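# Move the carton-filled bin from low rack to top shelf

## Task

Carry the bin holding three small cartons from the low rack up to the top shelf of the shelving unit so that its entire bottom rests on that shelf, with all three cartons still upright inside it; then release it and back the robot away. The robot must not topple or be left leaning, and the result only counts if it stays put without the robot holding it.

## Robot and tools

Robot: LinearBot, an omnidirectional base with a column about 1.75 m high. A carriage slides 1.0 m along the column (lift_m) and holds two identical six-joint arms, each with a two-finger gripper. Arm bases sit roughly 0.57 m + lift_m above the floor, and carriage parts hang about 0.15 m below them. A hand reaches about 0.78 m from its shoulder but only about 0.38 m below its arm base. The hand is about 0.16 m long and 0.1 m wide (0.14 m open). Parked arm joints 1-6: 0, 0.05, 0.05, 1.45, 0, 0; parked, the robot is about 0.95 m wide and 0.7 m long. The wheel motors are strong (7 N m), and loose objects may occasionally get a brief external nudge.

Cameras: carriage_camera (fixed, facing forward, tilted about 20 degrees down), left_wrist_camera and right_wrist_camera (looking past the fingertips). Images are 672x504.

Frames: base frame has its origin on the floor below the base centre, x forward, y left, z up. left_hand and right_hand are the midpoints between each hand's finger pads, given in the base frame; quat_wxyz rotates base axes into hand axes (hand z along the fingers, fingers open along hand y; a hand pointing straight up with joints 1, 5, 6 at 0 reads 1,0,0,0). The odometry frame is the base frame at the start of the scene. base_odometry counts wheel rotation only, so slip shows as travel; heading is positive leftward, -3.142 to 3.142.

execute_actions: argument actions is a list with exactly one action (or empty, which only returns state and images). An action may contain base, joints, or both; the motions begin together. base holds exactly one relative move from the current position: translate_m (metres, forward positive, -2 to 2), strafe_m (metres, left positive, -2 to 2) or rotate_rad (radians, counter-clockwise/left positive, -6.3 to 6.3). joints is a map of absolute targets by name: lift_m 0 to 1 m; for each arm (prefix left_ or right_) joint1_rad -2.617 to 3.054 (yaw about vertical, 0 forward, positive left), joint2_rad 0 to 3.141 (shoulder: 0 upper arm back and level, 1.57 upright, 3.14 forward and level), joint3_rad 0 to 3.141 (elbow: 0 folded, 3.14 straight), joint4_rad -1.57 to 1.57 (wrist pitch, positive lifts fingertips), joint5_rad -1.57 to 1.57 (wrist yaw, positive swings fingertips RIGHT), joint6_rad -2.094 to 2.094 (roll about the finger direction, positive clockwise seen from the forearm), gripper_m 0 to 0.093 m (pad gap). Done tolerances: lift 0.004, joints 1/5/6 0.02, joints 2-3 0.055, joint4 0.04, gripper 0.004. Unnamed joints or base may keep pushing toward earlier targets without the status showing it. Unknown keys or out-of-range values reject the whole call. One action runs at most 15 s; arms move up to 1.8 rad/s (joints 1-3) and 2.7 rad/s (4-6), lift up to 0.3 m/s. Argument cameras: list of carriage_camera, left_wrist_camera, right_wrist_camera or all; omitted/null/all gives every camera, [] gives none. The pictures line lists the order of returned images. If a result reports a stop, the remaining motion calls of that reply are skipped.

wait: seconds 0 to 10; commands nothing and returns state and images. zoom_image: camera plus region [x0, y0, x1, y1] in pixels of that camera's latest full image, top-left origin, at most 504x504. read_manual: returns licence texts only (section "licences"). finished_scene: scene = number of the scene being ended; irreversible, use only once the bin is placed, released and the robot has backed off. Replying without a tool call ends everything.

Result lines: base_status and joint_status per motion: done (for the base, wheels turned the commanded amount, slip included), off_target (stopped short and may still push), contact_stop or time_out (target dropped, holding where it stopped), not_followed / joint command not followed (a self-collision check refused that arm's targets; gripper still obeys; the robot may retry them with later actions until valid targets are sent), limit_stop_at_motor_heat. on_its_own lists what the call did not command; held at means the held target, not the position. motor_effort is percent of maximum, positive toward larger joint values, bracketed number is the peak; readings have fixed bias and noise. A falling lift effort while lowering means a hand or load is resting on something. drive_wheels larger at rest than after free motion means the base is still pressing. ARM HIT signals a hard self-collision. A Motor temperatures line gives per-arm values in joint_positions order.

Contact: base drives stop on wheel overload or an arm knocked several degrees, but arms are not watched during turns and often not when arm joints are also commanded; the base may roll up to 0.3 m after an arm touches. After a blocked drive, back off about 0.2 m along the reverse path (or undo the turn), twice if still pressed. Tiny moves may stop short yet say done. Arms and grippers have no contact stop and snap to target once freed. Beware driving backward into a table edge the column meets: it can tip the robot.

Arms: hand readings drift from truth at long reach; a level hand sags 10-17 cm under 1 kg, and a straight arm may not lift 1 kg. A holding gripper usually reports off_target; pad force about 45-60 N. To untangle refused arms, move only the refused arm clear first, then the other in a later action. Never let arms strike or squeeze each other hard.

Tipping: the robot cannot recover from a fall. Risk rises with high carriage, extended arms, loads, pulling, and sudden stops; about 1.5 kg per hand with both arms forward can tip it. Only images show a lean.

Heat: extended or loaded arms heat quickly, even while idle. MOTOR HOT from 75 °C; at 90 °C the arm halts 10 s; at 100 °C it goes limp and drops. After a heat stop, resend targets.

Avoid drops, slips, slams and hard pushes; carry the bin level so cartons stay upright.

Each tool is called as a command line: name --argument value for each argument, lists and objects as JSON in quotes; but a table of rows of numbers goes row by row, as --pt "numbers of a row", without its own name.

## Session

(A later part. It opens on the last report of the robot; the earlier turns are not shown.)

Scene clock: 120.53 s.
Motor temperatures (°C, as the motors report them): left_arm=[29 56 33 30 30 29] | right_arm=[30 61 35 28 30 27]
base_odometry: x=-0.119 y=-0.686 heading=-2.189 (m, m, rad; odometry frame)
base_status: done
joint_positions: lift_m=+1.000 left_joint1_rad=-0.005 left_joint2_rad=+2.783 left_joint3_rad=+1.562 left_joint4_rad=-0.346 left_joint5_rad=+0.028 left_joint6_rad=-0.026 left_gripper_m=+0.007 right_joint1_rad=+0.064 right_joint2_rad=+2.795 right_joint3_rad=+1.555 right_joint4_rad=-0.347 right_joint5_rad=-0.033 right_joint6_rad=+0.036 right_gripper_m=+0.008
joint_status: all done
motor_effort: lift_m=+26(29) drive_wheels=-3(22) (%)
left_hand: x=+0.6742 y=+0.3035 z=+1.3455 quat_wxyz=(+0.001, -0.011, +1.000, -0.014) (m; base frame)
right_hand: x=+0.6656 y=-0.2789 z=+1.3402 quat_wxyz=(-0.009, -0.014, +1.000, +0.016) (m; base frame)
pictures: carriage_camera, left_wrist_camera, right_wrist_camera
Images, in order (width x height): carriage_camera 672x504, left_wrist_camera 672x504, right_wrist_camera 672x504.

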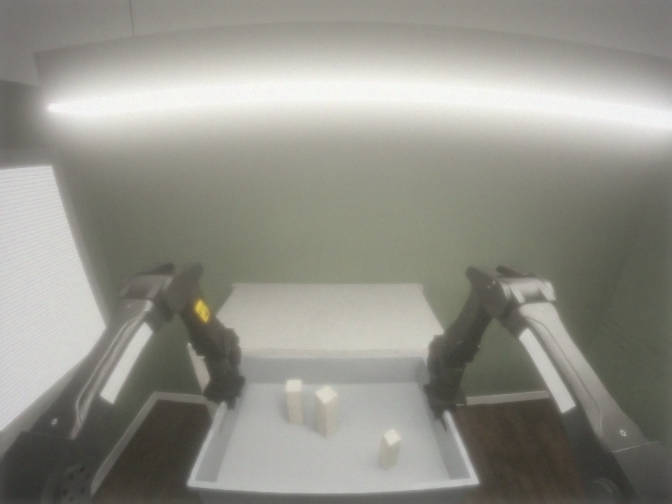

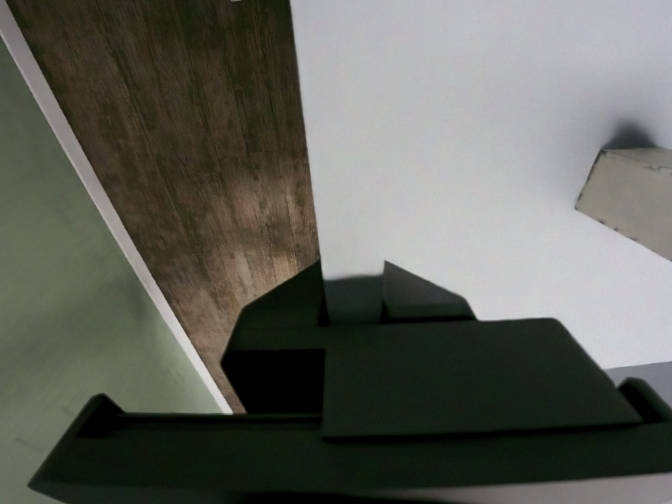

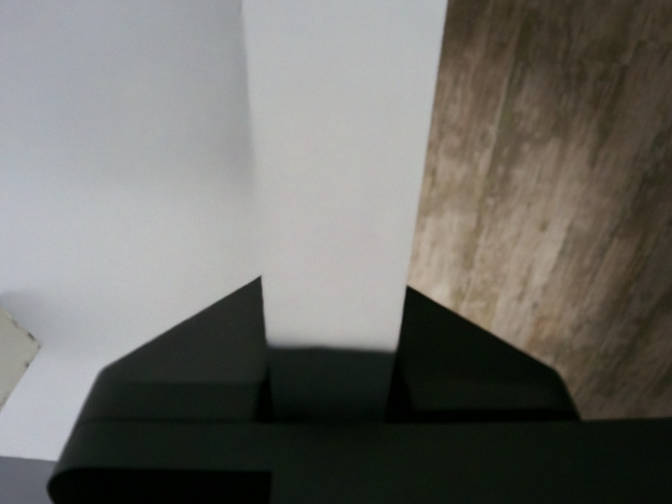

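execute_actions --actions '[{"joints":{"lift_m":0.975,"left_joint2_rad":2.70,"left_joint4_rad":-0.43,"right_joint2_rad":2.70,"right_joint4_rad":-0.43}}]' --cameras '[]'

execute_actions --actions '[{"joints":{"lift_m":0.95,"left_joint2_rad":2.64,"left_joint4_rad":-0.49,"right_joint2_rad":2.64,"right_joint4_rad":-0.49}}]' --cameras '[]'

execute_actions --actions '[{"joints":{"lift_m":0.925,"left_joint2_rad":2.58,"left_joint4_rad":-0.55,"right_joint2_rad":2.58,"right_joint4_rad":-0.55}}]' --cameras '[]'

execute_actions --actions '[{"joints":{"lift_m":0.91,"left_joint2_rad":2.52,"left_joint4_rad":-0.61,"right_joint2_rad":2.52,"right_joint4_rad":-0.61}}]' --cameras '["carriage_camera"]'

Scene clock: 132.07 s.
Motor temperatures (°C, as the motors report them): left_arm=[29 59 33 30 30 29] | right_arm=[30 66 35 28 30 27]
base_odometry: x=-0.119 y=-0.686 heading=-2.189 (m, m, rad; odometry frame)
base_status: not commanded
joint_positions: lift_m=+0.975 left_joint1_rad=-0.005 left_joint2_rad=+2.742 left_joint3_rad=+1.562 left_joint4_rad=-0.395 left_joint5_rad=+0.028 left_joint6_rad=-0.026 left_gripper_m=+0.007 right_joint1_rad=+0.064 right_joint2_rad=+2.751 right_joint3_rad=+1.555 right_joint4_rad=-0.399 right_joint5_rad=-0.033 right_joint6_rad=+0.036 right_gripper_m=+0.008
joint_status: all done
motor_effort: lift_m=+24(25) drive_wheels=-2(2) (%)
left_hand: x=+0.6769 y=+0.3034 z=+1.3369 quat_wxyz=(-0.002, -0.011, +1.000, -0.014) (m; base frame)
right_hand: x=+0.6685 y=-0.2787 z=+1.3325 quat_wxyz=(-0.013, -0.014, +1.000, +0.016) (m; base frame)
pictures: none
No camera images: the call's "cameras" was empty. Leave "cameras" out to get every camera's image.

Scene clock: 132.67 s.
Motor temperatures (°C, as the motors report them): left_arm=[29 60 33 30 30 29] | right_arm=[30 66 35 28 30 27]
base_odometry: x=-0.119 y=-0.686 heading=-2.189 (m, m, rad; odometry frame)
base_status: not commanded
joint_positions: lift_m=+0.950 left_joint1_rad=-0.005 left_joint2_rad=+2.674 left_joint3_rad=+1.562 left_joint4_rad=-0.456 left_joint5_rad=+0.027 left_joint6_rad=-0.026 left_gripper_m=+0.007 right_joint1_rad=+0.064 right_joint2_rad=+2.684 right_joint3_rad=+1.555 right_joint4_rad=-0.459 right_joint5_rad=-0.033 right_joint6_rad=+0.036 right_gripper_m=+0.008
joint_status: all done
motor_effort: lift_m=+23(24) drive_wheels=-2(2) (%)
left_hand: x=+0.6847 y=+0.3036 z=+1.3387 quat_wxyz=(+0.001, -0.011, +1.000, -0.014) (m; base frame)
right_hand: x=+0.6765 y=-0.2782 z=+1.3337 quat_wxyz=(-0.009, -0.014, +1.000, +0.016) (m; base frame)
pictures: none
No camera images: the call's "cameras" was empty. Leave "cameras" out to get every camera's image.

Scene clock: 133.27 s.
Motor temperatures (°C, as the motors report them): left_arm=[29 60 33 30 30 29] | right_arm=[30 66 35 28 30 27]
base_odometry: x=-0.119 y=-0.686 heading=-2.189 (m, m, rad; odometry frame)
base_status: not commanded
joint_positions: lift_m=+0.925 left_joint1_rad=-0.005 left_joint2_rad=+2.617 left_joint3_rad=+1.562 left_joint4_rad=-0.515 left_joint5_rad=+0.027 left_joint6_rad=-0.026 left_gripper_m=+0.007 right_joint1_rad=+0.064 right_joint2_rad=+2.626 right_joint3_rad=+1.555 right_joint4_rad=-0.518 right_joint5_rad=-0.033 right_joint6_rad=+0.036 right_gripper_m=+0.008
joint_status: all done
motor_effort: lift_m=+24(25) drive_wheels=-2(2) (%)
left_hand: x=+0.6878 y=+0.3036 z=+1.3366 quat_wxyz=(+0.000, -0.011, +1.000, -0.014) (m; base frame)
right_hand: x=+0.6800 y=-0.2782 z=+1.3319 quat_wxyz=(-0.010, -0.014, +1.000, +0.016) (m; base frame)
pictures: none
No camera images: the call's "cameras" was empty. Leave "cameras" out to get every camera's image.

Scene clock: 133.90 s.
Motor temperatures (°C, as the motors report them): left_arm=[29 60 33 30 30 29] | right_arm=[30 67 35 28 30 27]
base_odometry: x=-0.119 y=-0.686 heading=-2.189 (m, m, rad; odometry frame)
base_status: not commanded
joint_positions: lift_m=+0.910 left_joint1_rad=-0.005 left_joint2_rad=+2.554 left_joint3_rad=+1.562 left_joint4_rad=-0.576 left_joint5_rad=+0.027 left_joint6_rad=-0.026 left_gripper_m=+0.007 right_joint1_rad=+0.064 right_joint2_rad=+2.563 right_joint3_rad=+1.555 right_joint4_rad=-0.580 right_joint5_rad=-0.033 right_joint6_rad=+0.036 right_gripper_m=+0.008
joint_status: all done
motor_effort: lift_m=+24(25) drive_wheels=-2(2) (%)
left_hand: x=+0.6906 y=+0.3036 z=+1.3468 quat_wxyz=(+0.001, -0.011, +1.000, -0.014) (m; base frame)
right_hand: x=+0.6829 y=-0.2780 z=+1.3420 quat_wxyz=(-0.010, -0.014, +1.000, +0.016) (m; base frame)
pictures: carriage_camera
Images, in order (width x height): carriage_camera 672x504.

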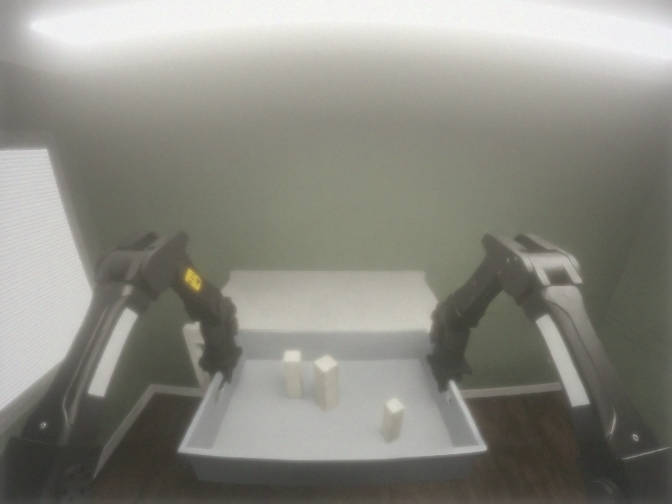

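execute_actions --actions '[{"joints":{"lift_m":0.93,"left_joint2_rad":2.45,"left_joint4_rad":-0.68,"right_joint2_rad":2.45,"right_joint4_rad":-0.68}}]' --cameras '[]'

execute_actions --actions '[{"base":{"translate_m":0.5}}]'

Scene clock: 139.47 s.
Motor temperatures (°C, as the motors report them): left_arm=[29 62 33 30 30 29] | right_arm=[30 69 36 28 30 27]
base_odometry: x=-0.119 y=-0.686 heading=-2.189 (m, m, rad; odometry frame)
base_status: not commanded
joint_positions: lift_m=+0.930 left_joint1_rad=-0.005 left_joint2_rad=+2.462 left_joint3_rad=+1.562 left_joint4_rad=-0.649 left_joint5_rad=+0.028 left_joint6_rad=-0.026 left_gripper_m=+0.007 right_joint1_rad=+0.063 right_joint2_rad=+2.468 right_joint3_rad=+1.555 right_joint4_rad=-0.655 right_joint5_rad=-0.031 right_joint6_rad=+0.035 right_gripper_m=+0.008
joint_status: all done
motor_effort: lift_m=+25(31) drive_wheels=-2(2) (%)
left_hand: x=+0.6961 y=+0.3035 z=+1.4040 quat_wxyz=(+0.011, -0.011, +1.000, -0.014) (m; base frame)
right_hand: x=+0.6890 y=-0.2782 z=+1.4001 quat_wxyz=(+0.000, -0.014, +1.000, +0.016) (m; base frame)
pictures: none
No camera images: the call's "cameras" was empty. Leave "cameras" out to get every camera's image.

Scene clock: 142.57 s.
Motor temperatures (°C, as the motors report them): left_arm=[29 63 34 30 30 29] | right_arm=[30 70 36 28 30 27]
base_odometry: x=-0.408 y=-1.094 heading=-2.188 (m, m, rad; odometry frame)
base_status: done
joint_positions: lift_m=+0.930 left_joint1_rad=-0.005 left_joint2_rad=+2.462 left_joint3_rad=+1.562 left_joint4_rad=-0.652 left_joint5_rad=+0.028 left_joint6_rad=-0.026 left_gripper_m=+0.007 right_joint1_rad=+0.063 right_joint2_rad=+2.468 right_joint3_rad=+1.555 right_joint4_rad=-0.658 right_joint5_rad=-0.031 right_joint6_rad=+0.035 right_gripper_m=+0.008
joint_status: not commanded
motor_effort: lift_m=+25(25) drive_wheels=-8(18) (%)
left_hand: x=+0.6953 y=+0.3035 z=+1.4040 quat_wxyz=(+0.009, -0.011, +1.000, -0.014) (m; base frame)
right_hand: x=+0.6882 y=-0.2782 z=+1.4001 quat_wxyz=(-0.001, -0.014, +1.000, +0.015) (m; base frame)
pictures: carriage_camera, left_wrist_camera, right_wrist_camera
Images, in order (width x height): carriage_camera 672x504, left_wrist_camera 672x504, right_wrist_camera 672x504.

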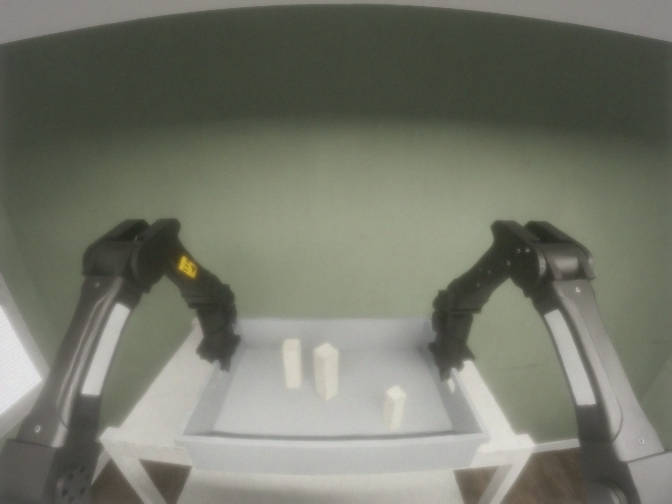

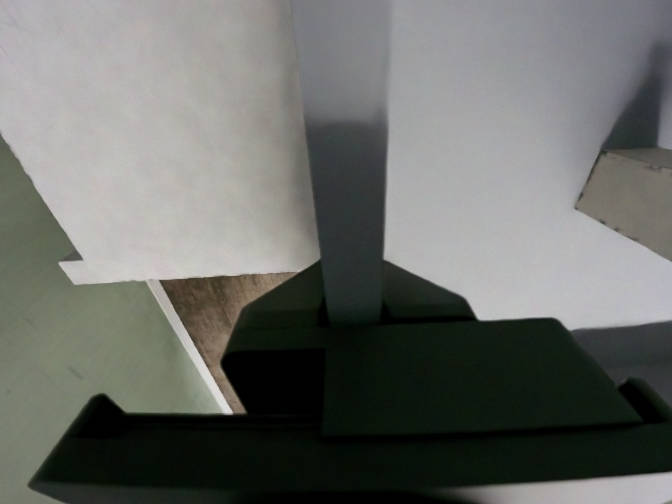

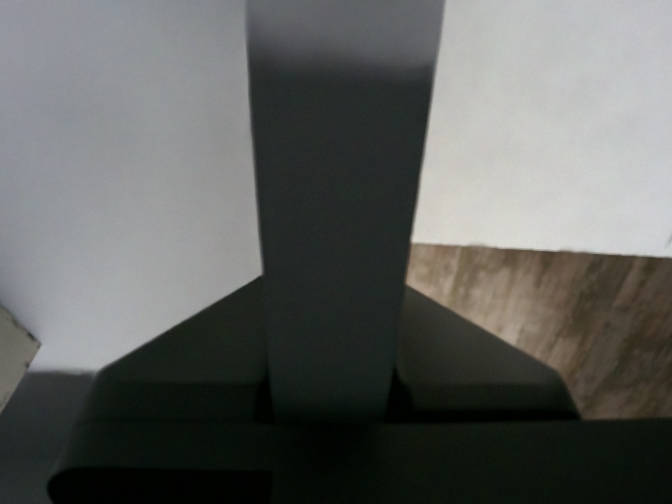

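execute_actions --actions '[{"base":{"translate_m":0.22},"joints":{"lift_m":0.87}}]'

Scene clock: 147.37 s.
Motor temperatures (°C, as the motors report them): left_arm=[29 64 34 30 30 29] | right_arm=[30 71 36 28 30 27]
base_odometry: x=-0.535 y=-1.273 heading=-2.187 (m, m, rad; odometry frame)
base_status: done
joint_positions: lift_m=+0.870 left_joint1_rad=-0.005 left_joint2_rad=+2.480 left_joint3_rad=+1.562 left_joint4_rad=-0.650 left_joint5_rad=+0.031 left_joint6_rad=-0.026 left_gripper_m=+0.007 right_joint1_rad=+0.063 right_joint2_rad=+2.482 right_joint3_rad=+1.555 right_joint4_rad=-0.661 right_joint5_rad=-0.030 right_joint6_rad=+0.034 right_gripper_m=+0.008
joint_status: all done
motor_effort: lift_m=+25(25) drive_wheels=-7(16) (%)
left_hand: x=+0.6912 y=+0.3029 z=+1.3366 quat_wxyz=(+0.001, -0.011, +1.000, -0.016) (m; base frame)
right_hand: x=+0.6841 y=-0.2788 z=+1.3345 quat_wxyz=(-0.010, -0.014, +1.000, +0.014) (m; base frame)
pictures: carriage_camera, left_wrist_camera, right_wrist_camera
Images, in order (width x height): carriage_camera 672x504, left_wrist_camera 672x504, right_wrist_camera 672x504.

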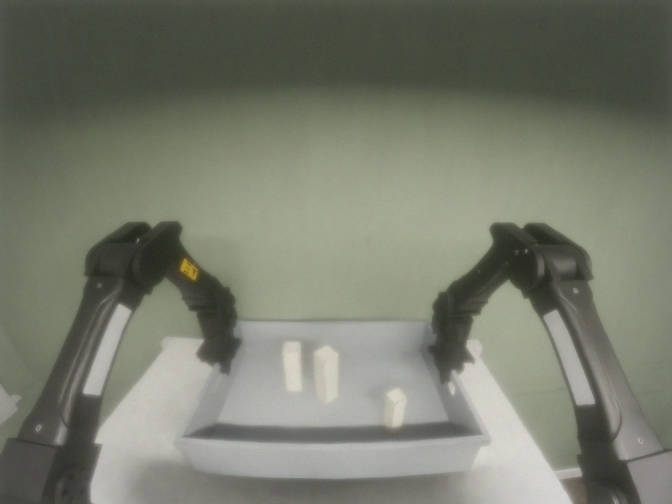

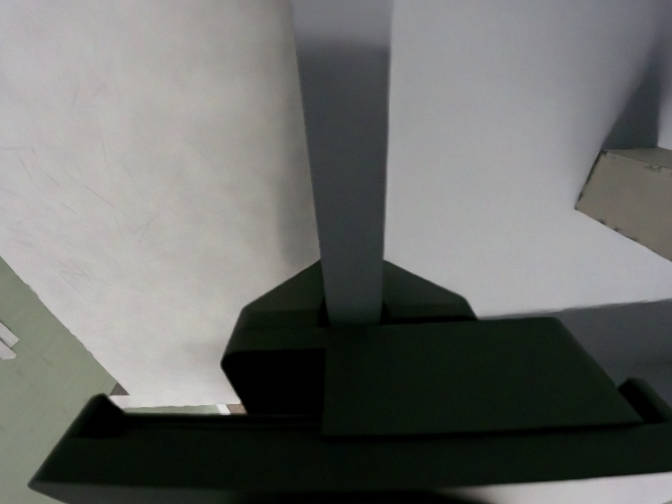

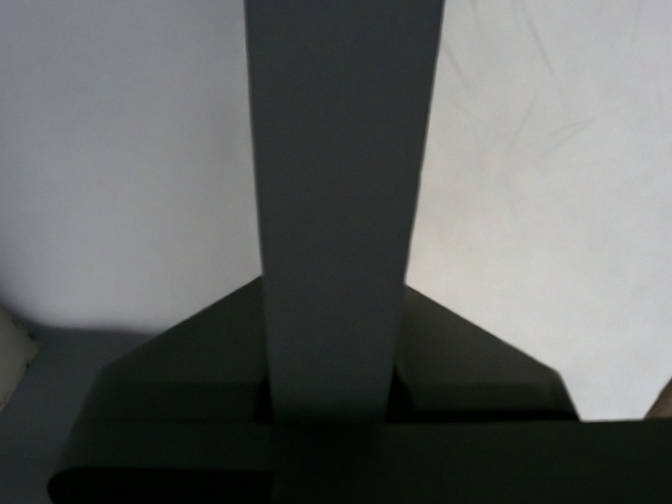

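execute_actions --actions '[{"joints":{"lift_m":0.84}}]' --cameras '[]'

execute_actions --actions '[{"joints":{"lift_m":0.825}}]' --cameras '[]'

execute_actions --actions '[{"joints":{"lift_m":0.81}}]' --cameras '["carriage_camera"]'

Scene clock: 151.60 s.
Motor temperatures (°C, as the motors report them): left_arm=[29 65 34 30 30 29] | right_arm=[30 72 36 28 30 27]
base_odometry: x=-0.535 y=-1.273 heading=-2.187 (m, m, rad; odometry frame)
base_status: not commanded
joint_positions: lift_m=+0.840 left_joint1_rad=-0.005 left_joint2_rad=+2.480 left_joint3_rad=+1.562 left_joint4_rad=-0.653 left_joint5_rad=+0.030 left_joint6_rad=-0.026 left_gripper_m=+0.007 right_joint1_rad=+0.063 right_joint2_rad=+2.483 right_joint3_rad=+1.555 right_joint4_rad=-0.661 right_joint5_rad=-0.031 right_joint6_rad=+0.034 right_gripper_m=+0.008
joint_status: all done
motor_effort: lift_m=+25(25) drive_wheels=-6(6) (%)
left_hand: x=+0.6907 y=+0.3031 z=+1.3066 quat_wxyz=(+0.000, -0.011, +1.000, -0.015) (m; base frame)
right_hand: x=+0.6838 y=-0.2787 z=+1.3040 quat_wxyz=(-0.010, -0.014, +1.000, +0.015) (m; base frame)
pictures: none
No camera images: the call's "cameras" was empty. Leave "cameras" out to get every camera's image.

Scene clock: 152.13 s.
Motor temperatures (°C, as the motors report them): left_arm=[29 65 34 30 30 29] | right_arm=[30 72 36 28 30 27]
base_odometry: x=-0.535 y=-1.273 heading=-2.187 (m, m, rad; odometry frame)
base_status: not commanded
joint_positions: lift_m=+0.825 left_joint1_rad=-0.005 left_joint2_rad=+2.479 left_joint3_rad=+1.562 left_joint4_rad=-0.653 left_joint5_rad=+0.029 left_joint6_rad=-0.026 left_gripper_m=+0.007 right_joint1_rad=+0.063 right_joint2_rad=+2.484 right_joint3_rad=+1.555 right_joint4_rad=-0.661 right_joint5_rad=-0.031 right_joint6_rad=+0.034 right_gripper_m=+0.008
joint_status: all done
motor_effort: lift_m=+25(26) drive_wheels=-6(7) (%)
left_hand: x=+0.6908 y=+0.3032 z=+1.2919 quat_wxyz=(+0.000, -0.011, +1.000, -0.015) (m; base frame)
right_hand: x=+0.6837 y=-0.2787 z=+1.2887 quat_wxyz=(-0.010, -0.014, +1.000, +0.015) (m; base frame)
pictures: none
No camera images: the call's "cameras" was empty. Leave "cameras" out to get every camera's image.

Scene clock: 152.67 s.
Motor temperatures (°C, as the motors report them): left_arm=[29 65 34 30 30 29] | right_arm=[30 72 36 28 30 27]
base_odometry: x=-0.535 y=-1.273 heading=-2.187 (m, m, rad; odometry frame)
base_status: not commanded
joint_positions: lift_m=+0.810 left_joint1_rad=-0.005 left_joint2_rad=+2.457 left_joint3_rad=+1.562 left_joint4_rad=-0.670 left_joint5_rad=+0.029 left_joint6_rad=-0.026 left_gripper_m=+0.007 right_joint1_rad=+0.063 right_joint2_rad=+2.462 right_joint3_rad=+1.555 right_joint4_rad=-0.680 right_joint5_rad=-0.031 right_joint6_rad=+0.034 right_gripper_m=+0.008
joint_status: all done
motor_effort: lift_m=+21(21) drive_wheels=-6(7) (%)
left_hand: x=+0.6920 y=+0.3032 z=+1.2864 quat_wxyz=(+0.003, -0.011, +1.000, -0.015) (m; base frame)
right_hand: x=+0.6842 y=-0.2786 z=+1.2829 quat_wxyz=(-0.009, -0.014, +1.000, +0.015) (m; base frame)
pictures: carriage_camera
Images, in order (width x height): carriage_camera 672x504.

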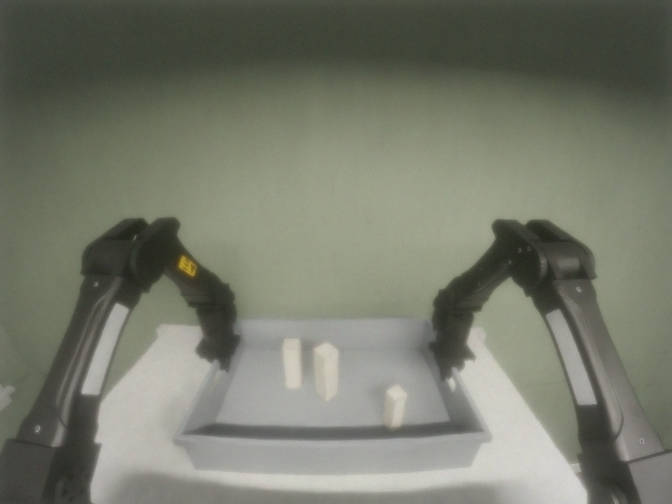

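Resting. Release and withdraw.

execute_actions --actions '[{"joints":{"left_gripper_m":0.07,"right_gripper_m":0.07}}]' --cameras '[]'

execute_actions --actions '[{"joints":{"lift_m":0.9}}]' --cameras '["carriage_camera"]'

execute_actions --actions '[{"base":{"translate_m":-0.6}}]' --cameras '["carriage_camera"]'

Scene clock: 156.97 s.
Motor temperatures (°C, as the motors report them): left_arm=[29 65 34 30 30 29] | right_arm=[30 72 37 28 30 27]
base_odometry: x=-0.535 y=-1.273 heading=-2.187 (m, m, rad; odometry frame)
base_status: not commanded
joint_positions: lift_m=+0.810 left_joint1_rad=-0.008 left_joint2_rad=+2.457 left_joint3_rad=+1.562 left_joint4_rad=-0.670 left_joint5_rad=+0.008 left_joint6_rad=-0.009 left_gripper_m=+0.070 right_joint1_rad=+0.063 right_joint2_rad=+2.462 right_joint3_rad=+1.555 right_joint4_rad=-0.680 right_joint5_rad=-0.013 right_joint6_rad=+0.053 right_gripper_m=+0.070
joint_status: all done
motor_effort: lift_m=+21(21) drive_wheels=-6(6) (%)
left_hand: x=+0.6920 y=+0.3053 z=+1.2864 quat_wxyz=(+0.003, -0.001, +1.000, -0.004) (m; base frame)
right_hand: x=+0.6844 y=-0.2817 z=+1.2828 quat_wxyz=(-0.009, -0.005, +1.000, +0.006) (m; base frame)
pictures: none
No camera images: the call's "cameras" was empty. Leave "cameras" out to get every camera's image.

Scene clock: 157.87 s.
Motor temperatures (°C, as the motors report them): left_arm=[29 65 34 30 30 29] | right_arm=[30 72 37 28 30 27]
base_odometry: x=-0.535 y=-1.273 heading=-2.187 (m, m, rad; odometry frame)
base_status: not commanded
joint_positions: lift_m=+0.900 left_joint1_rad=-0.008 left_joint2_rad=+2.435 left_joint3_rad=+1.562 left_joint4_rad=-0.673 left_joint5_rad=+0.008 left_joint6_rad=-0.009 left_gripper_m=+0.070 right_joint1_rad=+0.063 right_joint2_rad=+2.454 right_joint3_rad=+1.555 right_joint4_rad=-0.680 right_joint5_rad=-0.012 right_joint6_rad=+0.053 right_gripper_m=+0.070
joint_status: all done
motor_effort: lift_m=+24(31) drive_wheels=+6(6) (%)
left_hand: x=+0.6963 y=+0.3054 z=+1.3850 quat_wxyz=(+0.012, +0.000, +1.000, -0.004) (m; base frame)
right_hand: x=+0.6866 y=-0.2817 z=+1.3761 quat_wxyz=(-0.004, -0.005, +1.000, +0.006) (m; base frame)
pictures: carriage_camera
Images, in order (width x height): carriage_camera 672x504.

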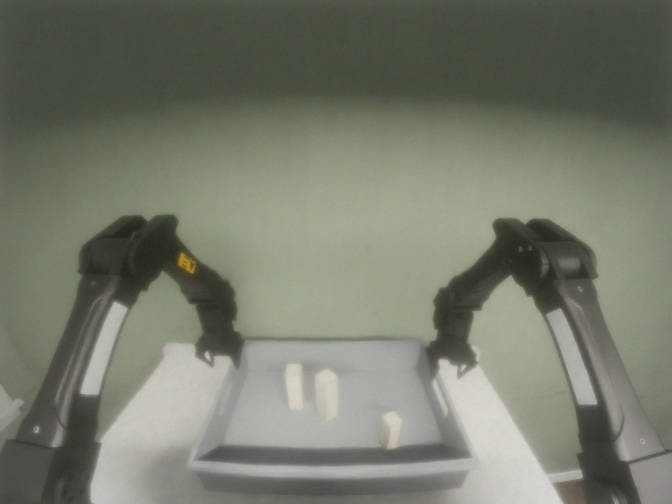

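Scene clock: 161.33 s.
Motor temperatures (°C, as the motors report them): left_arm=[29 64 35 30 30 29] | right_arm=[30 72 37 28 30 27]
base_odometry: x=-0.189 y=-0.784 heading=-2.186 (m, m, rad; odometry frame)
base_status: done
joint_positions: lift_m=+0.900 left_joint1_rad=-0.012 left_joint2_rad=+2.435 left_joint3_rad=+1.562 left_joint4_rad=-0.673 left_joint5_rad=+0.004 left_joint6_rad=-0.009 left_gripper_m=+0.070 right_joint1_rad=+0.063 right_joint2_rad=+2.454 right_joint3_rad=+1.555 right_joint4_rad=-0.677 right_joint5_rad=-0.008 right_joint6_rad=+0.054 right_gripper_m=+0.070
joint_status: not commanded
motor_effort: lift_m=+24(24) drive_wheels=-8(34) (%)
left_hand: x=+0.6961 y=+0.3043 z=+1.3850 quat_wxyz=(+0.012, +0.002, +1.000, -0.002) (m; base frame)
right_hand: x=+0.6872 y=-0.2822 z=+1.3761 quat_wxyz=(-0.003, -0.005, +1.000, +0.004) (m; base frame)
pictures: carriage_camera
Images, in order (width x height): carriage_camera 672x504.

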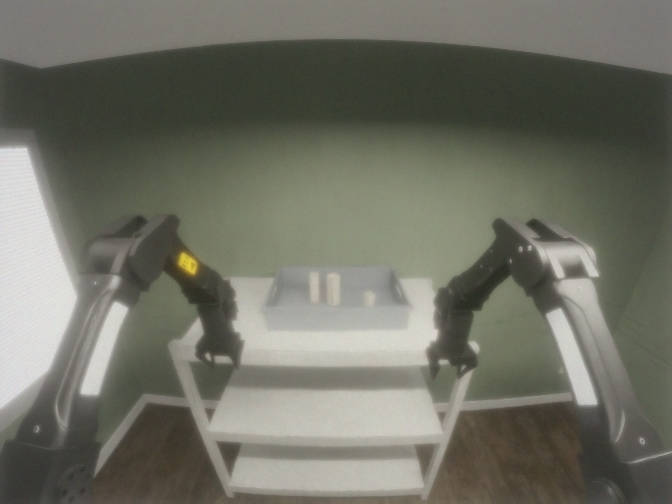

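execute_actions --actions '[{"joints":{"lift_m":0.6}}]' --cameras '[]'

execute_actions --actions '[{"joints":{"lift_m":0.4,"left_joint1_rad":0,"left_joint2_rad":0.05,"left_joint3_rad":0.05,"left_joint4_rad":1.45,"right_joint1_rad":0,"right_joint2_rad":0.05,"right_joint3_rad":0.05,"right_joint4_rad":1.45}}]' --cameras '["carriage_camera"]'

Scene clock: 170.97 s.
Motor temperatures (°C, as the motors report them): left_arm=[29 63 35 30 30 29] | right_arm=[30 71 37 28 30 27]
base_odometry: x=-0.189 y=-0.784 heading=-2.186 (m, m, rad; odometry frame)
base_status: not commanded
joint_positions: lift_m=+0.600 left_joint1_rad=-0.012 left_joint2_rad=+2.442 left_joint3_rad=+1.562 left_joint4_rad=-0.674 left_joint5_rad=+0.004 left_joint6_rad=-0.009 left_gripper_m=+0.070 right_joint1_rad=+0.063 right_joint2_rad=+2.452 right_joint3_rad=+1.555 right_joint4_rad=-0.680 right_joint5_rad=-0.008 right_joint6_rad=+0.054 right_gripper_m=+0.070
joint_status: all done
motor_effort: lift_m=+23(24) drive_wheels=+9(8) (%)
left_hand: x=+0.6944 y=+0.3043 z=+1.0823 quat_wxyz=(+0.008, +0.002, +1.000, -0.002) (m; base frame)
right_hand: x=+0.6871 y=-0.2822 z=+1.0769 quat_wxyz=(-0.003, -0.005, +1.000, +0.004) (m; base frame)
pictures: none
No camera images: the call's "cameras" was empty. Leave "cameras" out to get every camera's image.

Scene clock: 173.17 s.
Motor temperatures (°C, as the motors report them): left_arm=[29 62 35 31 30 29] | right_arm=[30 70 37 28 30 27]
base_odometry: x=-0.189 y=-0.784 heading=-2.186 (m, m, rad; odometry frame)
base_status: not commanded
joint_positions: lift_m=+0.400 left_joint1_rad=-0.004 left_joint2_rad=+0.063 left_joint3_rad=+0.080 left_joint4_rad=+1.451 left_joint5_rad=+0.004 left_joint6_rad=-0.009 left_gripper_m=+0.070 right_joint1_rad=-0.006 right_joint2_rad=+0.064 right_joint3_rad=+0.076 right_joint4_rad=+1.459 right_joint5_rad=-0.006 right_joint6_rad=+0.055 right_gripper_m=+0.070
joint_status: all done
motor_effort: lift_m=+22(23) drive_wheels=+9(9) (%)
left_hand: x=+0.2914 y=+0.3094 z=+1.4343 quat_wxyz=(+0.999, +0.002, +0.051, -0.006) (m; base frame)
right_hand: x=+0.2915 y=-0.3093 z=+1.4332 quat_wxyz=(+0.998, -0.001, +0.050, +0.024) (m; base frame)
pictures: carriage_camera
Images, in order (width x height): carriage_camera 672x504.

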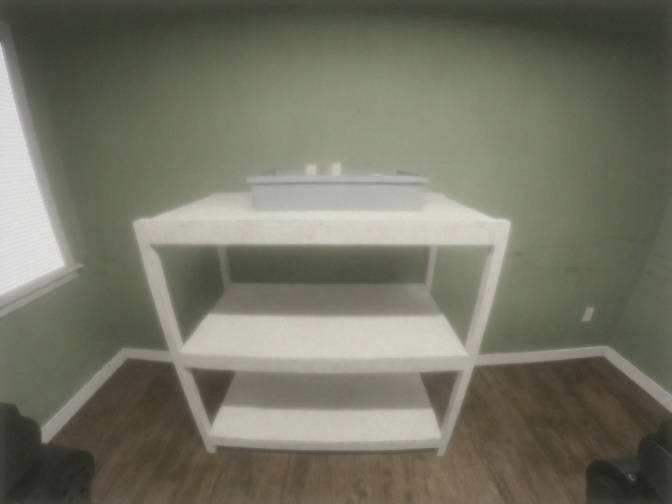

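finished_scene --scene 1

The scene is finished: the task was done.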